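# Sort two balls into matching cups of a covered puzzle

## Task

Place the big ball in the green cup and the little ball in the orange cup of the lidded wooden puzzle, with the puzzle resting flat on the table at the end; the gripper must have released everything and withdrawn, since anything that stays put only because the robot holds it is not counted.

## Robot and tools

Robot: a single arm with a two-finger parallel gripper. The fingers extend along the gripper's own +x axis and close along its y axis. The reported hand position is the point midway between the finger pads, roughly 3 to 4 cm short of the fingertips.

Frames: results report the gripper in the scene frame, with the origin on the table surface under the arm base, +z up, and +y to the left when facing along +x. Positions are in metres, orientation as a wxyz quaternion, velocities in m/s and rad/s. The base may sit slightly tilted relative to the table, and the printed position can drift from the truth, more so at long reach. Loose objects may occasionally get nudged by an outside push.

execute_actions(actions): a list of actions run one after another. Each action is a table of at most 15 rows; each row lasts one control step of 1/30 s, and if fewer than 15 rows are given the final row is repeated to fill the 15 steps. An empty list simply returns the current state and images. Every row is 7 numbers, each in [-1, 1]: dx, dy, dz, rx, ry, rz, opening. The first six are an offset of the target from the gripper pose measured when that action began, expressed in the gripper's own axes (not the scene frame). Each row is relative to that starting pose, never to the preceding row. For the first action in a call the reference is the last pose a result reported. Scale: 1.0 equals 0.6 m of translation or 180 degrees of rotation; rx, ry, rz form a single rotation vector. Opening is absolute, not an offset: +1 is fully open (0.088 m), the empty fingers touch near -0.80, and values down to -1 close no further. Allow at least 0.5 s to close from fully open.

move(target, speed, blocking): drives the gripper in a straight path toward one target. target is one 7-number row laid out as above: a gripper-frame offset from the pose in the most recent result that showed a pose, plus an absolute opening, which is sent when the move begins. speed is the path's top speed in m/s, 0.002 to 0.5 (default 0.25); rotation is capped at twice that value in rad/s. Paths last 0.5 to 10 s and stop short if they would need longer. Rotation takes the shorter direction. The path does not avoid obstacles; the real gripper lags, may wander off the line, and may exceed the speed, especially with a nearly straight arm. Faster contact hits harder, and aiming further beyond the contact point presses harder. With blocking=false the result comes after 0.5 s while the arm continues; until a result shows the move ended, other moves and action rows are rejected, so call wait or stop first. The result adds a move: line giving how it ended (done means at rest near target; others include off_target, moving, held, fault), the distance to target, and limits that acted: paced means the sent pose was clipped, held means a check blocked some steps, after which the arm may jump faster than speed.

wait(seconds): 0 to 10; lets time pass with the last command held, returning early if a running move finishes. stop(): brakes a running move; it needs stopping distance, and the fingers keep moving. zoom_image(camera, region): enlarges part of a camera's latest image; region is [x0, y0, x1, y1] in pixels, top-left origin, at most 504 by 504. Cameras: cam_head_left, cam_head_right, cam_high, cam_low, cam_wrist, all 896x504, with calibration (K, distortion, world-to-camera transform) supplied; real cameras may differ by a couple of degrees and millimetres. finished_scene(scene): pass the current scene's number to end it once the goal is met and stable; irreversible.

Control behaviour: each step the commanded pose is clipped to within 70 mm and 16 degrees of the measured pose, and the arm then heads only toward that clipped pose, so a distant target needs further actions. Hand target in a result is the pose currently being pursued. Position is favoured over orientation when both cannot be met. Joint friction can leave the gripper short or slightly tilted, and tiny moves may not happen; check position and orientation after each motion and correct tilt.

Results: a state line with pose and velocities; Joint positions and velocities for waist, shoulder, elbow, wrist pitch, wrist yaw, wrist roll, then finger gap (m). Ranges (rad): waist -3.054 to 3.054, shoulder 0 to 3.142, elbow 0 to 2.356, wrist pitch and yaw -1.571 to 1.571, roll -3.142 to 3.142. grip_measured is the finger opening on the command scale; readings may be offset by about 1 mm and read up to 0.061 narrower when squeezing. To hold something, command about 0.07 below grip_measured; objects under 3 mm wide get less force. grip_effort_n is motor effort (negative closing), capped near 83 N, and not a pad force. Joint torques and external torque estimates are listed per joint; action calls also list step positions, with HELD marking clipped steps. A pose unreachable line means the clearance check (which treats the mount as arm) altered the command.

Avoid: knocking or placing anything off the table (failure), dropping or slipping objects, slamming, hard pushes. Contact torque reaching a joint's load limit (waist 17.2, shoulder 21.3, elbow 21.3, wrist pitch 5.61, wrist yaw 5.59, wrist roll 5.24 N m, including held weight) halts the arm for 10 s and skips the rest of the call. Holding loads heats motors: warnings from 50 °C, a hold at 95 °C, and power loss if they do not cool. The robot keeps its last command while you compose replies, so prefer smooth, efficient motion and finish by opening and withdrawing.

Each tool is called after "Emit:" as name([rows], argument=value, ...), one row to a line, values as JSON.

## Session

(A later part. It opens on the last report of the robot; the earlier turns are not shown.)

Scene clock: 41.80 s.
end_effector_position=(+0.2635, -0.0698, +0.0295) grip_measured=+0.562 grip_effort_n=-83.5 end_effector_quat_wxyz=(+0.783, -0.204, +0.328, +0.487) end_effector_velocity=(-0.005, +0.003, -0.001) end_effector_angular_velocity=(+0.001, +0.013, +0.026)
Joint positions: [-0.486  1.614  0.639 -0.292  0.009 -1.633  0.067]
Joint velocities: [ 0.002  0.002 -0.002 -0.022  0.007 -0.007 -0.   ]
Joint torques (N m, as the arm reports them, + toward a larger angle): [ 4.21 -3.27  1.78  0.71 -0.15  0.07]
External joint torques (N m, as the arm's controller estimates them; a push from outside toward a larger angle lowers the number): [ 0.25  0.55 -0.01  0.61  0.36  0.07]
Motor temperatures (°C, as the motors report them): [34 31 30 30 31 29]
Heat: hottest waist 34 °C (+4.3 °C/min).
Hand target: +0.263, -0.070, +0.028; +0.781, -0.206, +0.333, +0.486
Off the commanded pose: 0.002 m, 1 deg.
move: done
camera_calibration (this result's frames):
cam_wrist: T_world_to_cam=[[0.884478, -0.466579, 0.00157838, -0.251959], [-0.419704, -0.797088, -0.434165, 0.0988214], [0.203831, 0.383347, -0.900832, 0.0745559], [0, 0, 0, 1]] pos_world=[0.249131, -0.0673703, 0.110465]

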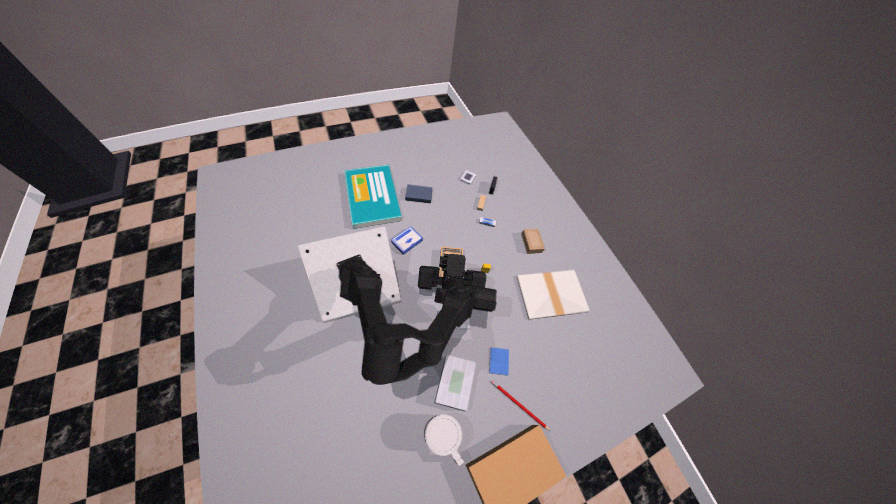

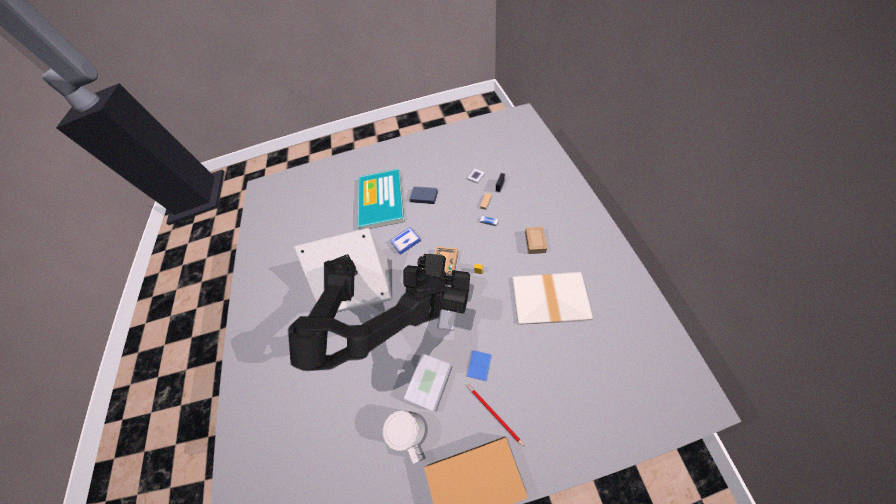

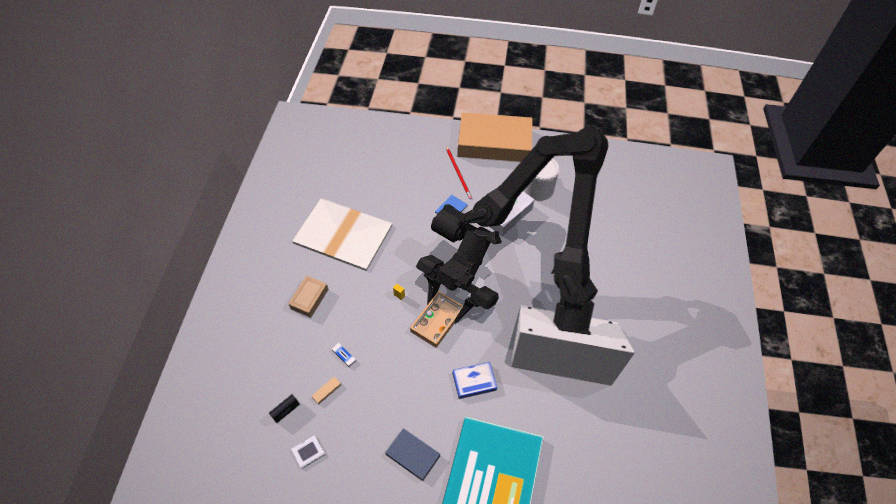

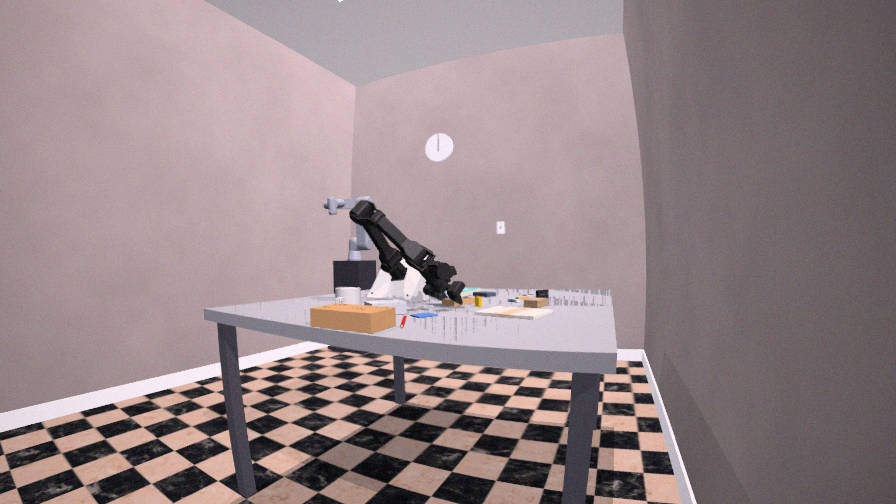

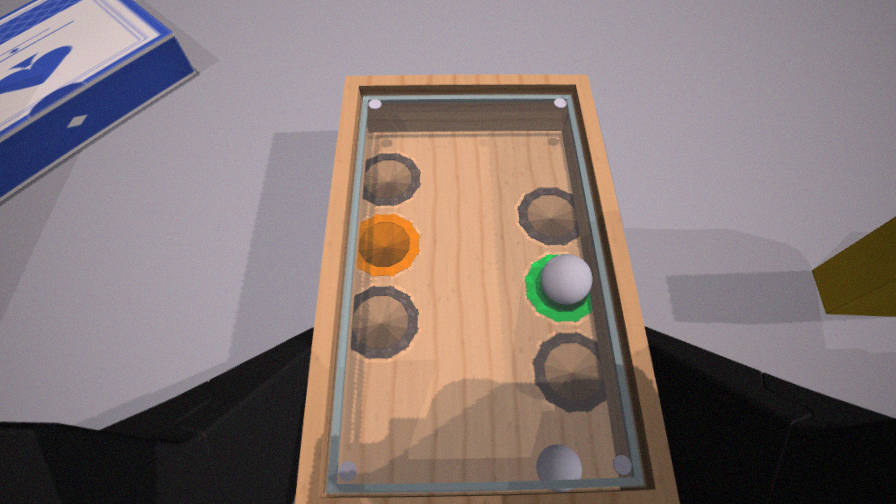

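Emit:
execute_actions([
  [[0.0015,-0.0005,-0.0032,0,0.006,0,0.49],[-0.0008,-0.002,-0.0056,0,0.006,0,0.49],[-0.0044,-0.0042,-0.0091,0,0.006,0,0.49],[-0.0088,-0.0069,-0.0137,0,0.006,0,0.49],[-0.0139,-0.01,-0.0188,0,0.006,0,0.49],[-0.0193,-0.0134,-0.0243,0,0.006,0,0.49],[-0.0246,-0.0167,-0.0297,0,0.006,0,0.49],[-0.0297,-0.0198,-0.0348,0,0.006,0,0.49],[-0.0341,-0.0225,-0.0394,0,0.006,0,0.49],[-0.0377,-0.0247,-0.043,0,0.006,0,0.49],[-0.04,-0.0262,-0.0453,0,0.006,0,0.49],[-0.0409,-0.0267,-0.0462,0,0.006,0,0.49]],
])

Emit:
wait(seconds=0.4)

Scene clock: 44.23 s.
end_effector_position=(+0.2622, -0.0995, +0.0294) grip_measured=+0.562 grip_effort_n=-83.5 end_effector_quat_wxyz=(+0.780, -0.206, +0.330, +0.489) end_effector_velocity=(+0.004, -0.050, +0.002) end_effector_angular_velocity=(-0.005, -0.012, -0.026)
Joint positions: [-0.557  1.579  0.717 -0.411 -0.005 -1.704  0.067]
Joint velocities: [-0.11  -0.051  0.129 -0.154 -0.037 -0.095 -0.   ]
Joint torques (N m, as the arm reports them, + toward a larger angle): [ 3.07 -4.68  2.38  0.2  -0.18 -0.23]
External joint torques (N m, as the arm's controller estimates them; a push from outside toward a larger angle lowers the number): [-1.04 -0.75  0.73  0.25  0.35 -0.23]
Motor temperatures (°C, as the motors report them): [34 31 30 30 31 29]
Heat: hottest waist 34 °C (+4.1 °C/min).
Hand target: +0.261, -0.110, +0.027; +0.780, -0.209, +0.336, +0.485
Off the commanded pose: 0.011 m, 1 deg.
Step readings (end_effector_position):
0: (+0.2636, -0.0699, +0.0294)
1: (+0.2635, -0.0700, +0.0294)
2: (+0.2636, -0.0699, +0.0295)
4: (+0.2633, -0.0700, +0.0294)
8: (+0.2617, -0.0770, +0.0294)
15: end_effector_position above
camera_calibration (this result's frames):
cam_wrist: T_world_to_cam=[[0.887662, -0.460496, -0.000167713, -0.26483], [-0.416211, -0.802142, -0.428178, 0.0730063], [0.19704, 0.380147, -0.903694, 0.0876459], [0, 0, 0, 1]] pos_world=[0.248196, -0.0967102, 0.11042]

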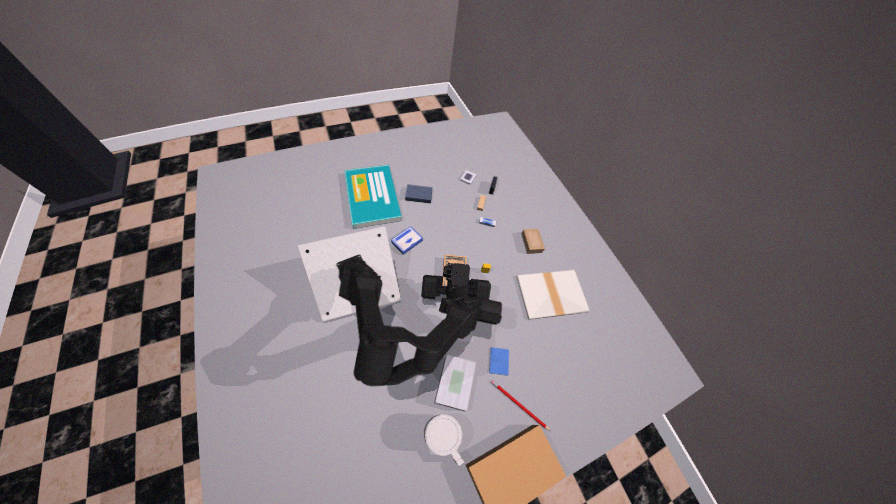

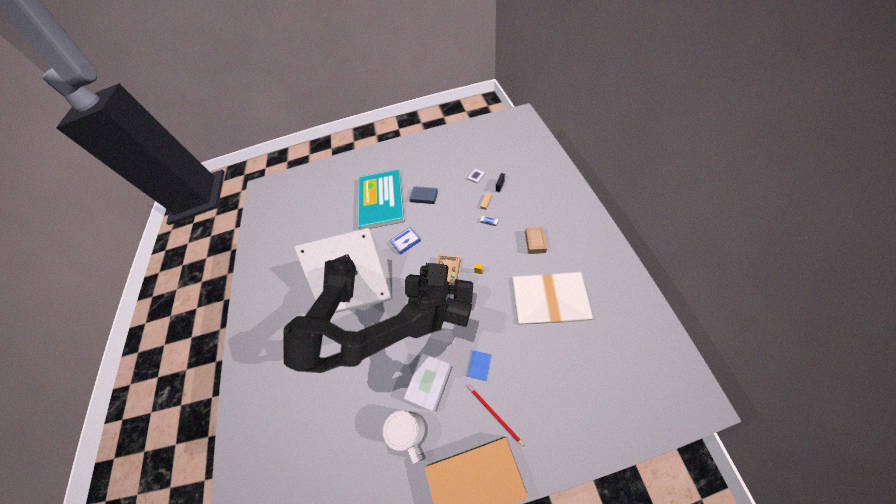

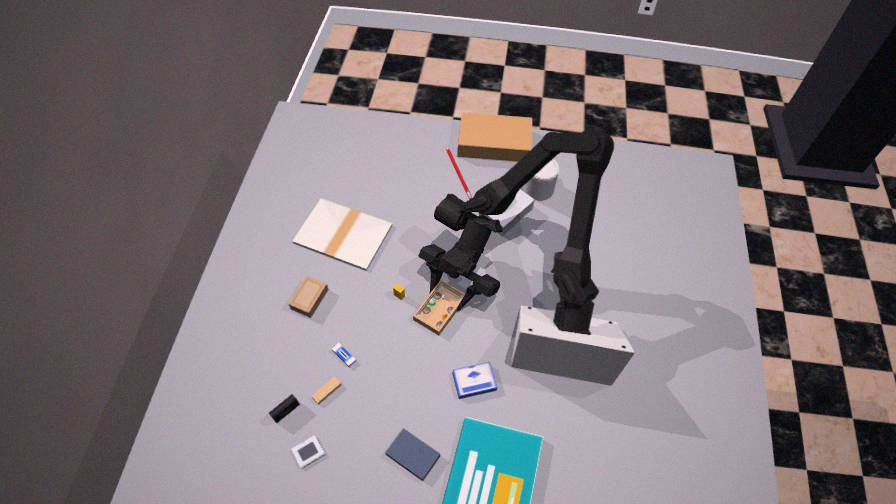

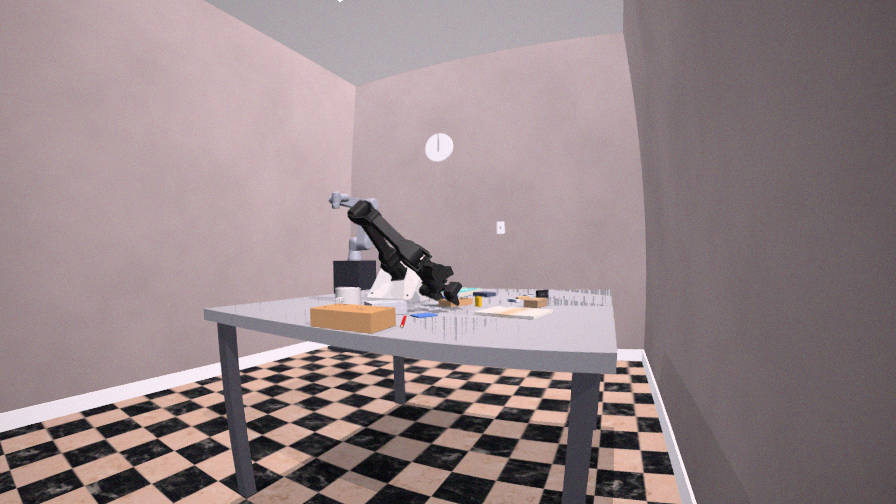

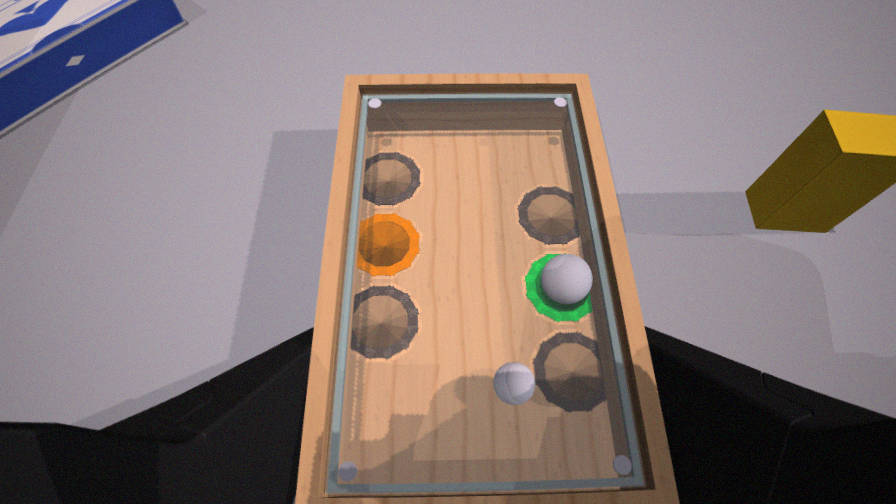

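Scene clock: 44.63 s.
end_effector_position=(+0.2619, -0.1034, +0.0294) grip_measured=+0.562 grip_effort_n=-83.5 end_effector_quat_wxyz=(+0.780, -0.207, +0.329, +0.491) end_effector_velocity=(-0.002, +0.001, +0.003) end_effector_angular_velocity=(+0.022, -0.004, +0.006)
Joint positions: [-0.567  1.577  0.731 -0.43  -0.009 -1.718  0.067]
Joint velocities: [-0.007 -0.007  0.002 -0.022 -0.022 -0.007  0.   ]
Joint torques (N m, as the arm reports them, + toward a larger angle): [ 2.87 -5.09  2.72  0.09 -0.18 -0.16]
External joint torques (N m, as the arm's controller estimates them; a push from outside toward a larger angle lowers the number): [-1.08 -0.89  0.8   0.1   0.34 -0.16]
Motor temperatures (°C, as the motors report them): [34 31 30 30 31 29]
Heat: hottest waist 34 °C (+4.0 °C/min).
Hand target: +0.262, -0.110, +0.027; +0.780, -0.209, +0.336, +0.485
Off the commanded pose: 0.007 m, 1 deg.
wait: 0.40 s; at rest by 0.23 s
camera_calibration (this result's frames):
cam_wrist: T_world_to_cam=[[0.889941, -0.456076, 0.00020706, -0.26654], [-0.411748, -0.803639, -0.429684, 0.0684741], [0.196135, 0.382309, -0.902979, 0.0897077], [0, 0, 0, 1]] pos_world=[0.247804, -0.10083, 0.110482]

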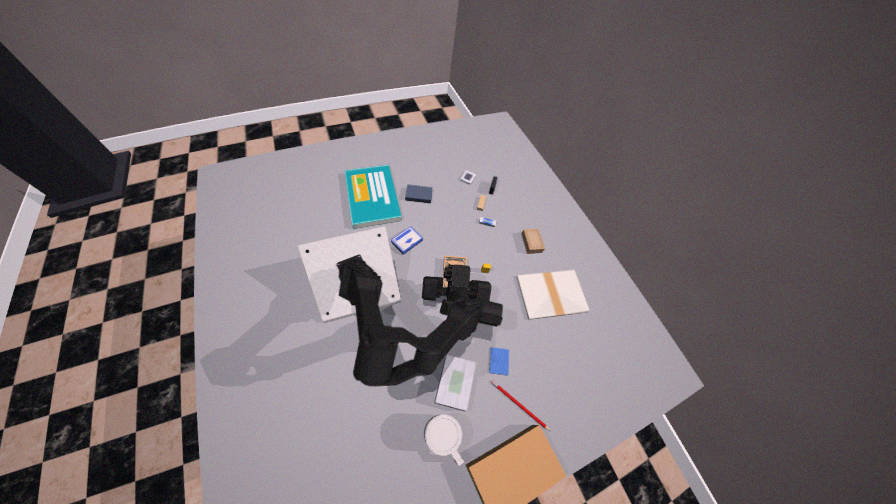

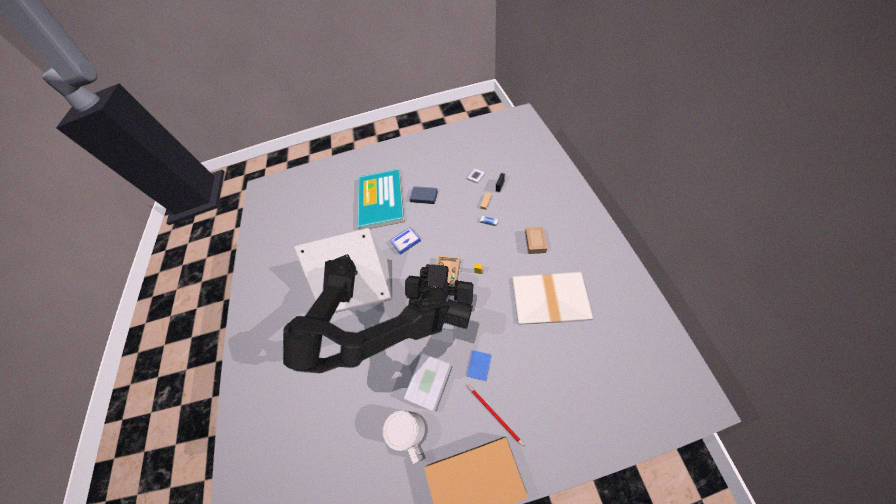

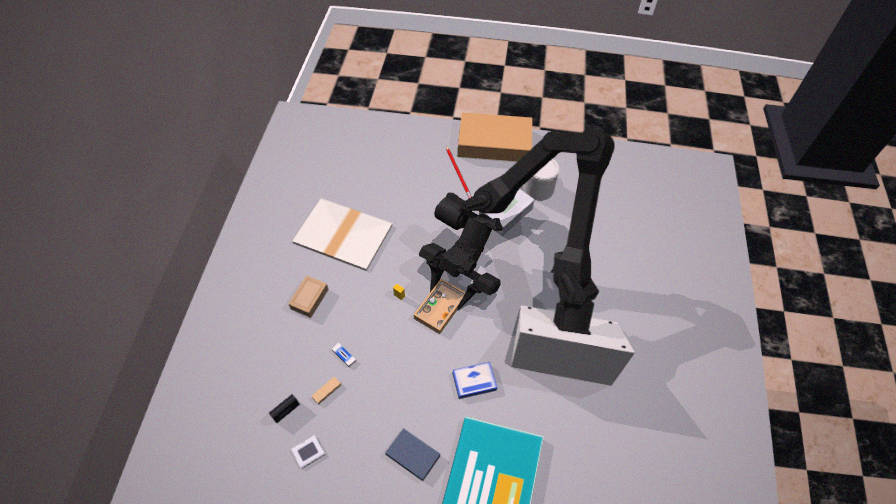

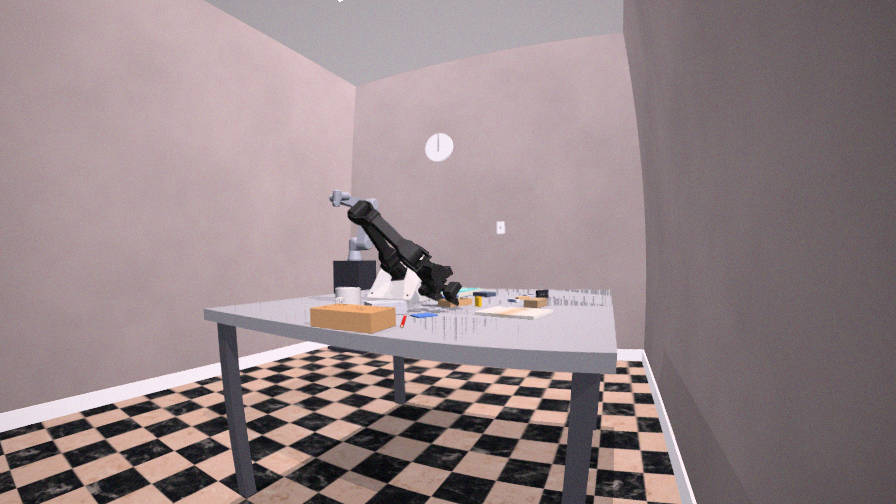

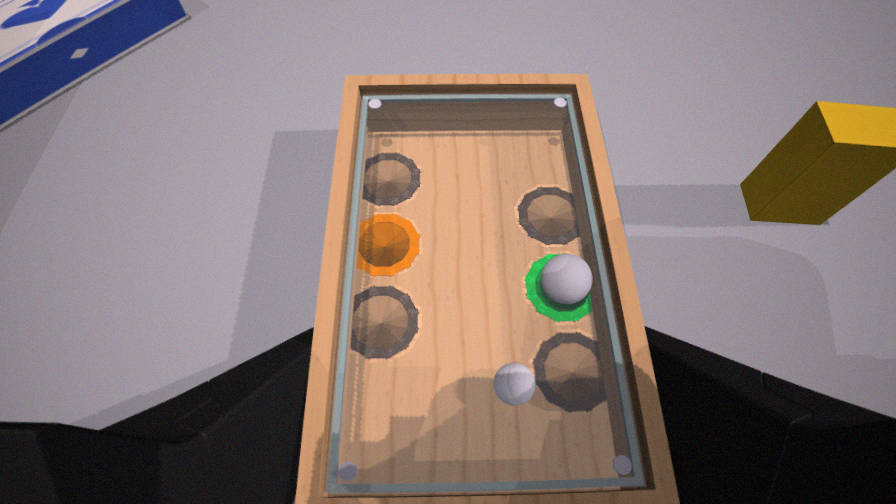

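Emit:
zoom_image(camera="cam_high", region=[380, 200, 540, 350])

Region (380, 200, 540, 350) of cam_high's 896x504 image, scaled by 3.150, with more detail than that image has; it fills the top 472 rows of this view, and the rest is white.

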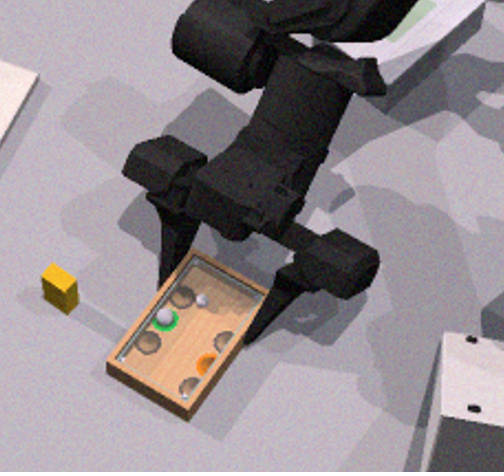

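Emit:
move(target=[0.0433, 0.025, 0.0393, 0, 0.002, 0, 0.49], speed=0.015)

Scene clock: 49.13 s.
end_effector_position=(+0.2660, -0.0692, +0.0296) grip_measured=+0.562 grip_effort_n=-83.5 end_effector_quat_wxyz=(+0.783, -0.209, +0.328, +0.486) end_effector_velocity=(-0.003, +0.005, +0.001) end_effector_angular_velocity=(+0.010, -0.003, +0.022)
Joint positions: [-0.477  1.621  0.642 -0.284  0.016 -1.632  0.067]
Joint velocities: [ 0.007  0.002 -0.007 -0.007 -0.007 -0.007  0.   ]
Joint torques (N m, as the arm reports them, + toward a larger angle): [ 4.44 -2.79  1.24  0.47 -0.24  0.11]
External joint torques (N m, as the arm's controller estimates them; a push from outside toward a larger angle lowers the number): [ 0.43  1.03 -0.55  0.37  0.27  0.11]
Motor temperatures (°C, as the motors report them): [34 31 30 30 31 29]
Heat: hottest waist 34 °C (+3.7 °C/min).
Hand target: +0.263, -0.065, +0.027; +0.779, -0.208, +0.332, +0.490
Off the commanded pose: 0.005 m, 1 deg.
move: done
camera_calibration (this result's frames):
cam_wrist: T_world_to_cam=[[0.885516, -0.464498, 0.0101232, -0.254265], [-0.41554, -0.801552, -0.42993, 0.0989122], [0.207816, 0.376503, -0.902805, 0.0724522], [0, 0, 0, 1]] pos_world=[0.251201, -0.066101, 0.11051]

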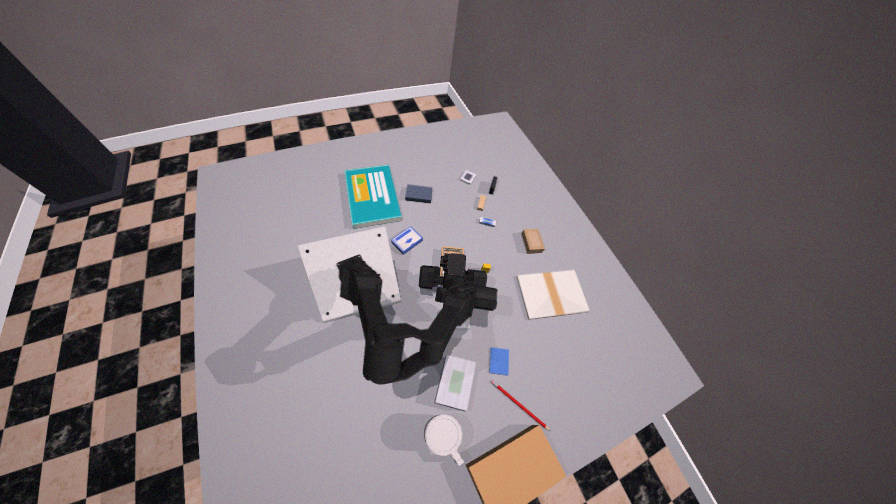

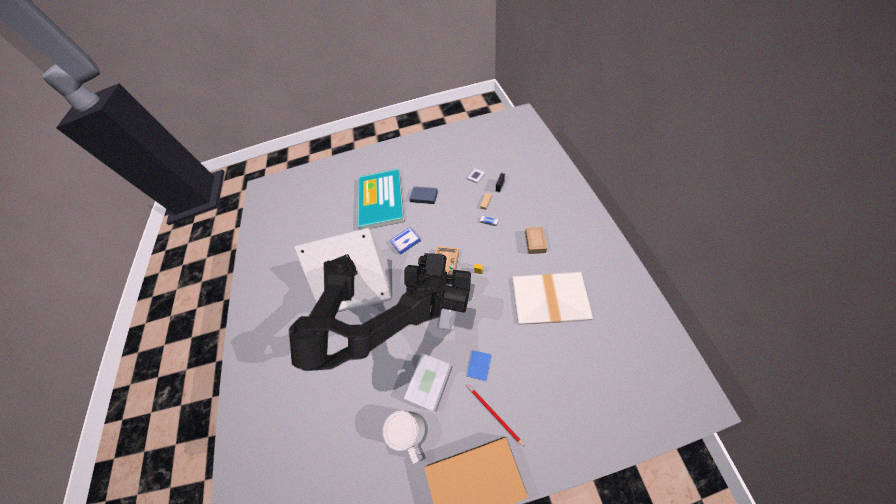

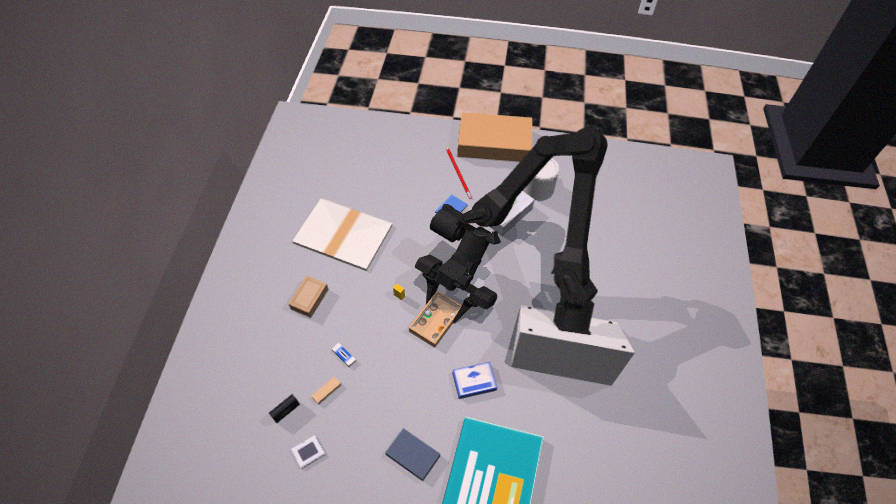

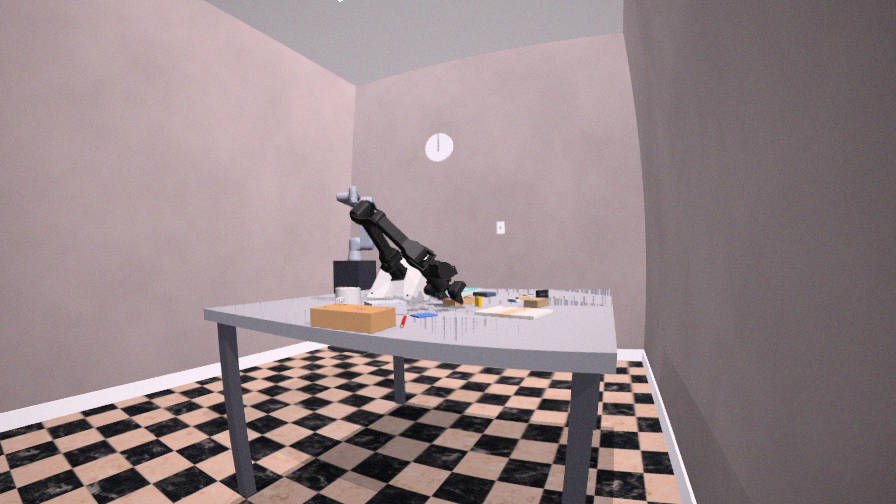

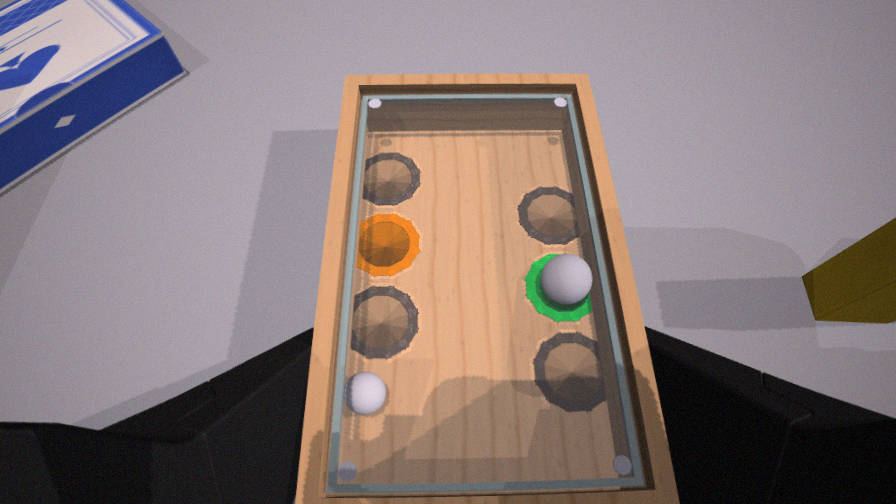

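Emit:
execute_actions([
  [[0.0036,0,-0.0035,0.0055,0.003,0.0055,0.49],[0.0036,0,-0.0035,0.0055,0.003,0.0055,0.49],[0.0036,0,-0.0035,0.0055,0.003,0.0055,0.49],[0.0031,0.002,-0.004,0.0055,0.003,0.0055,0.49],[0.0018,0.0076,-0.0053,0.0055,0.003,0.0055,0.49],[0.0,0.0155,-0.0072,0.0055,0.003,0.0055,0.49],[-0.0022,0.025,-0.0095,0.0055,0.003,0.0055,0.49],[-0.0046,0.035,-0.0118,0.0055,0.003,0.0055,0.49],[-0.0068,0.0445,-0.0141,0.0055,0.003,0.0055,0.49],[-0.0086,0.0524,-0.016,0.0055,0.003,0.0055,0.49],[-0.0099,0.058,-0.0173,0.0055,0.003,0.0055,0.49],[-0.0104,0.06,-0.0178,0.0055,0.003,0.0055,0.49]],
])

Emit:
wait(seconds=0.5)

Scene clock: 50.80 s.
end_effector_position=(+0.2395, -0.0637, +0.0289) grip_measured=+0.562 grip_effort_n=-83.5 end_effector_quat_wxyz=(+0.781, -0.204, +0.331, +0.489) end_effector_velocity=(-0.051, +0.003, +0.002) end_effector_angular_velocity=(+0.010, -0.006, -0.003)
Joint positions: [-0.508  1.543  0.547 -0.279  0.008 -1.654  0.067]
Joint velocities: [-0.085 -0.193 -0.183 -0.007 -0.037 -0.081 -0.   ]
Joint torques (N m, as the arm reports them, + toward a larger angle): [ 2.56 -3.7   1.05  0.22 -0.27 -0.05]
External joint torques (N m, as the arm's controller estimates them; a push from outside toward a larger angle lowers the number): [-1.01 -0.22 -0.84  0.07  0.26 -0.06]
Motor temperatures (°C, as the motors report them): [34 31 30 30 31 29]
Heat: hottest waist 34 °C (+3.5 °C/min).
Hand target: +0.229, -0.064, +0.026; +0.779, -0.201, +0.338, +0.489
Off the commanded pose: 0.011 m, 1 deg.
Step readings (end_effector_position):
0: (+0.2661, -0.0690, +0.0296)
1: (+0.2661, -0.0688, +0.0295)
2: (+0.2661, -0.0688, +0.0294)
4: (+0.2663, -0.0689, +0.0293)
8: (+0.2631, -0.0679, +0.0292)
15: end_effector_position above
camera_calibration (this result's frames):
cam_wrist: T_world_to_cam=[[0.886717, -0.462295, -0.00391395, -0.227982], [-0.418869, -0.799783, -0.429995, 0.092891], [0.195654, 0.382924, -0.902823, 0.0785785], [0, 0, 0, 1]] pos_world=[0.225691, -0.0611922, 0.109993]

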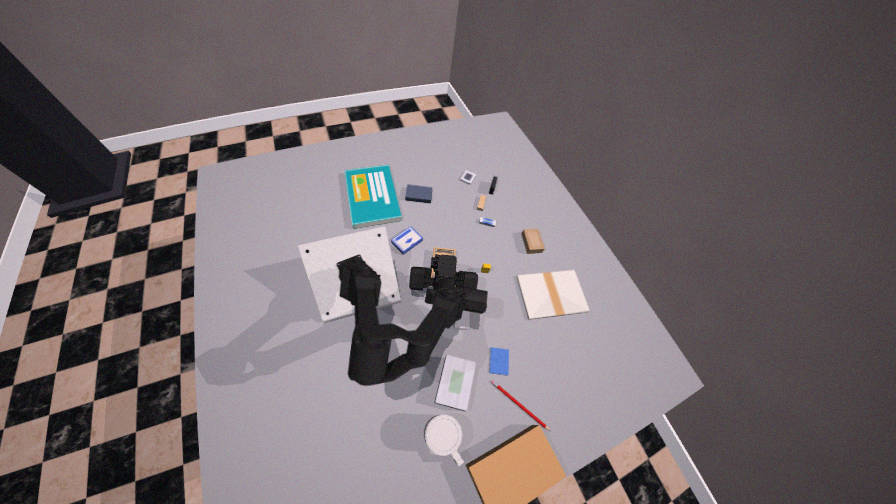

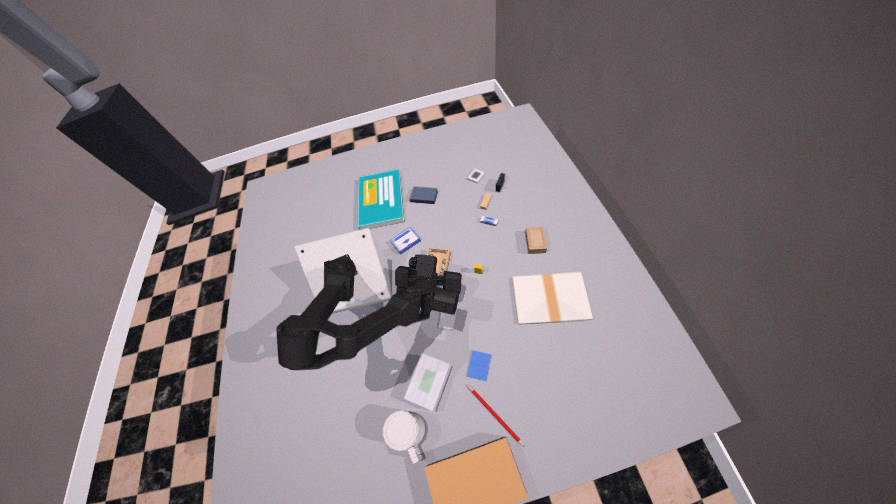

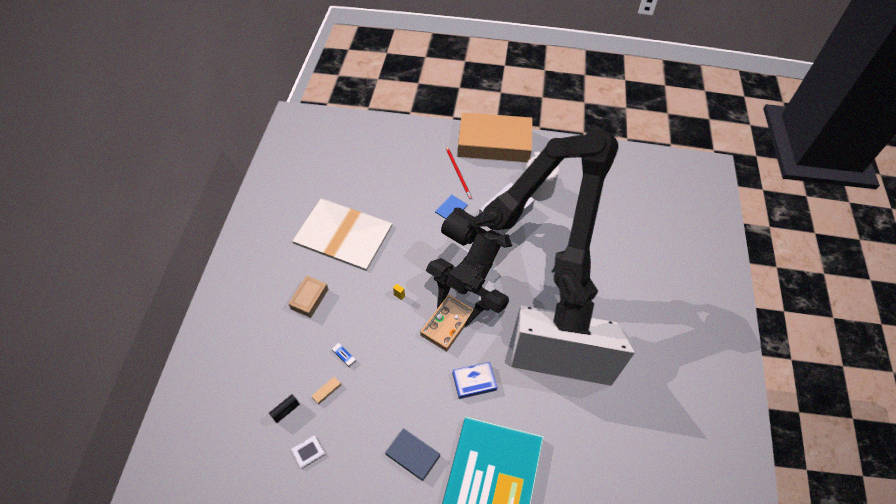

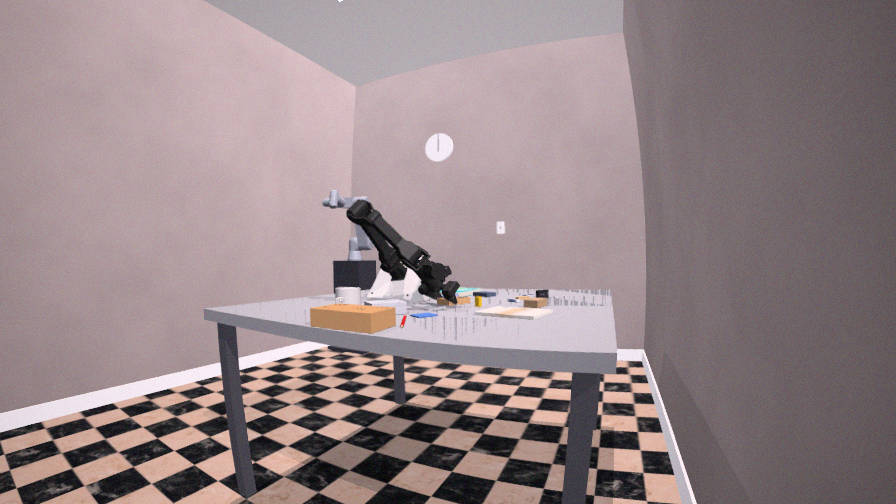

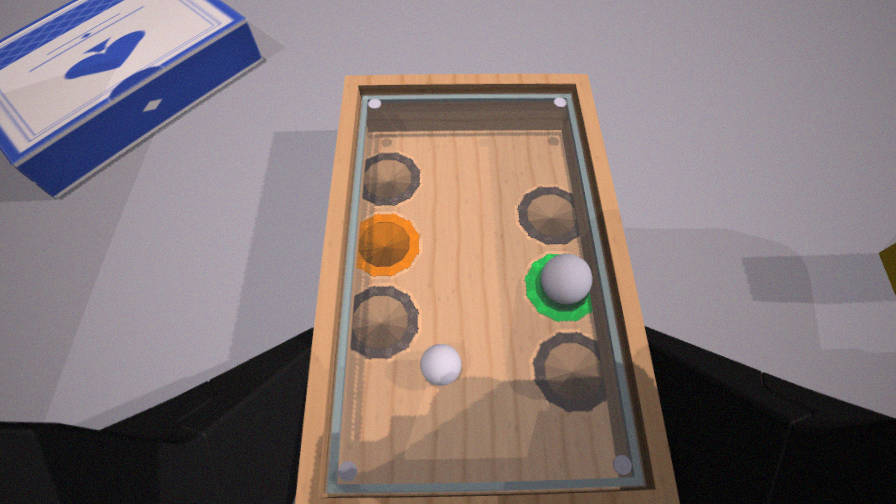

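Scene clock: 51.30 s.
end_effector_position=(+0.2334, -0.0635, +0.0289) grip_measured=+0.562 grip_effort_n=-83.5 end_effector_quat_wxyz=(+0.781, -0.204, +0.331, +0.489) end_effector_velocity=(-0.002, +0.002, +0.002) end_effector_angular_velocity=(+0.007, -0.006, +0.011)
Joint positions: [-0.519  1.52   0.525 -0.279  0.005 -1.663  0.067]
Joint velocities: [ 0.002 -0.007 -0.007 -0.007 -0.007 -0.007 -0.   ]
Joint torques (N m, as the arm reports them, + toward a larger angle): [ 2.42 -3.66  0.84  0.2  -0.26 -0.07]
External joint torques (N m, as the arm's controller estimates them; a push from outside toward a larger angle lowers the number): [-0.98 -0.3  -0.75  0.15  0.25 -0.08]
Motor temperatures (°C, as the motors report them): [34 31 30 30 31 29]
Heat: hottest waist 34 °C (+3.5 °C/min).
Hand target: +0.229, -0.064, +0.026; +0.779, -0.201, +0.338, +0.489
Off the commanded pose: 0.006 m, 1 deg.
wait: 0.50 s; at rest by 0.33 s
camera_calibration (this result's frames):
cam_wrist: T_world_to_cam=[[0.886018, -0.463634, -0.00388635, -0.222342], [-0.4201, -0.799222, -0.429837, 0.0908184], [0.196181, 0.382477, -0.902898, 0.0795186], [0, 0, 0, 1]] pos_world=[0.219552, -0.0609154, 0.10997]

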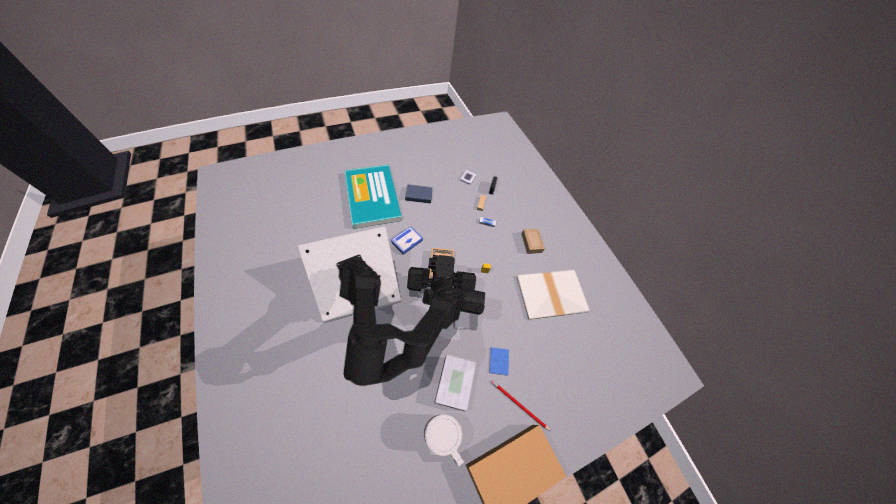

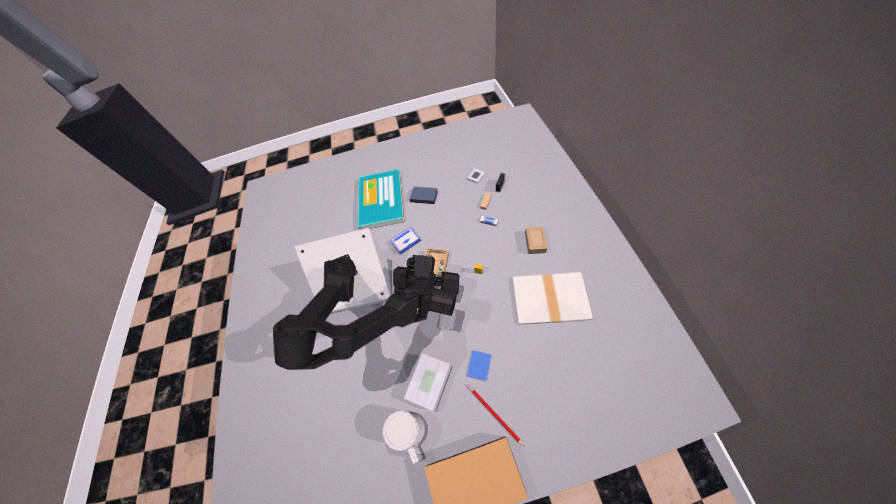

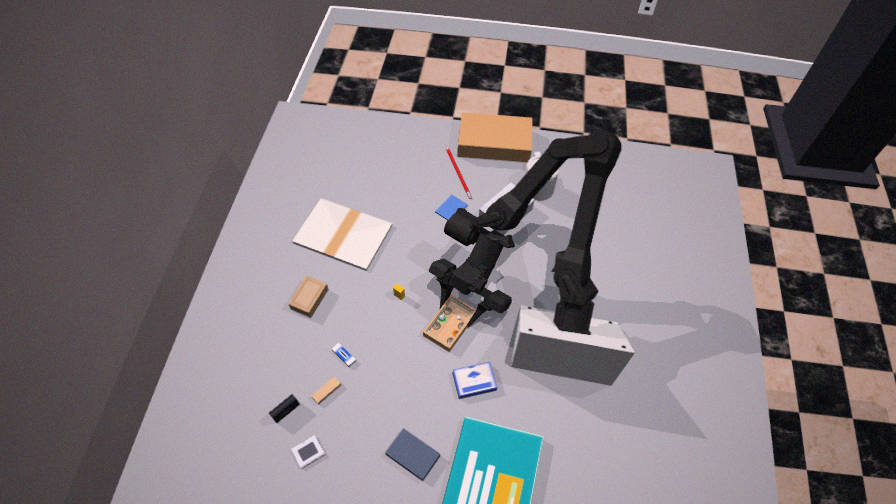

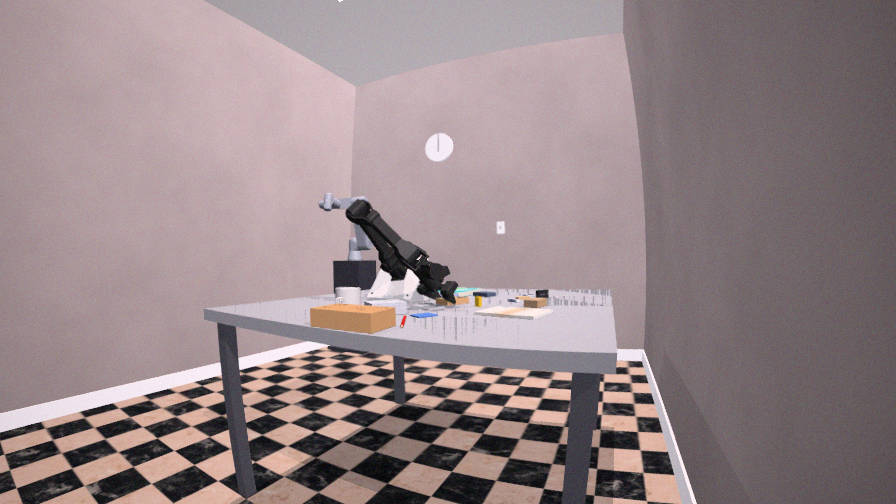

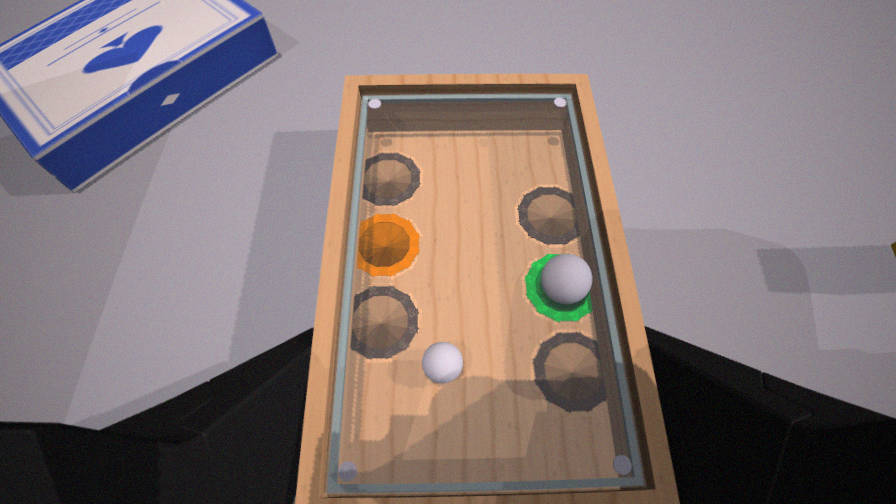

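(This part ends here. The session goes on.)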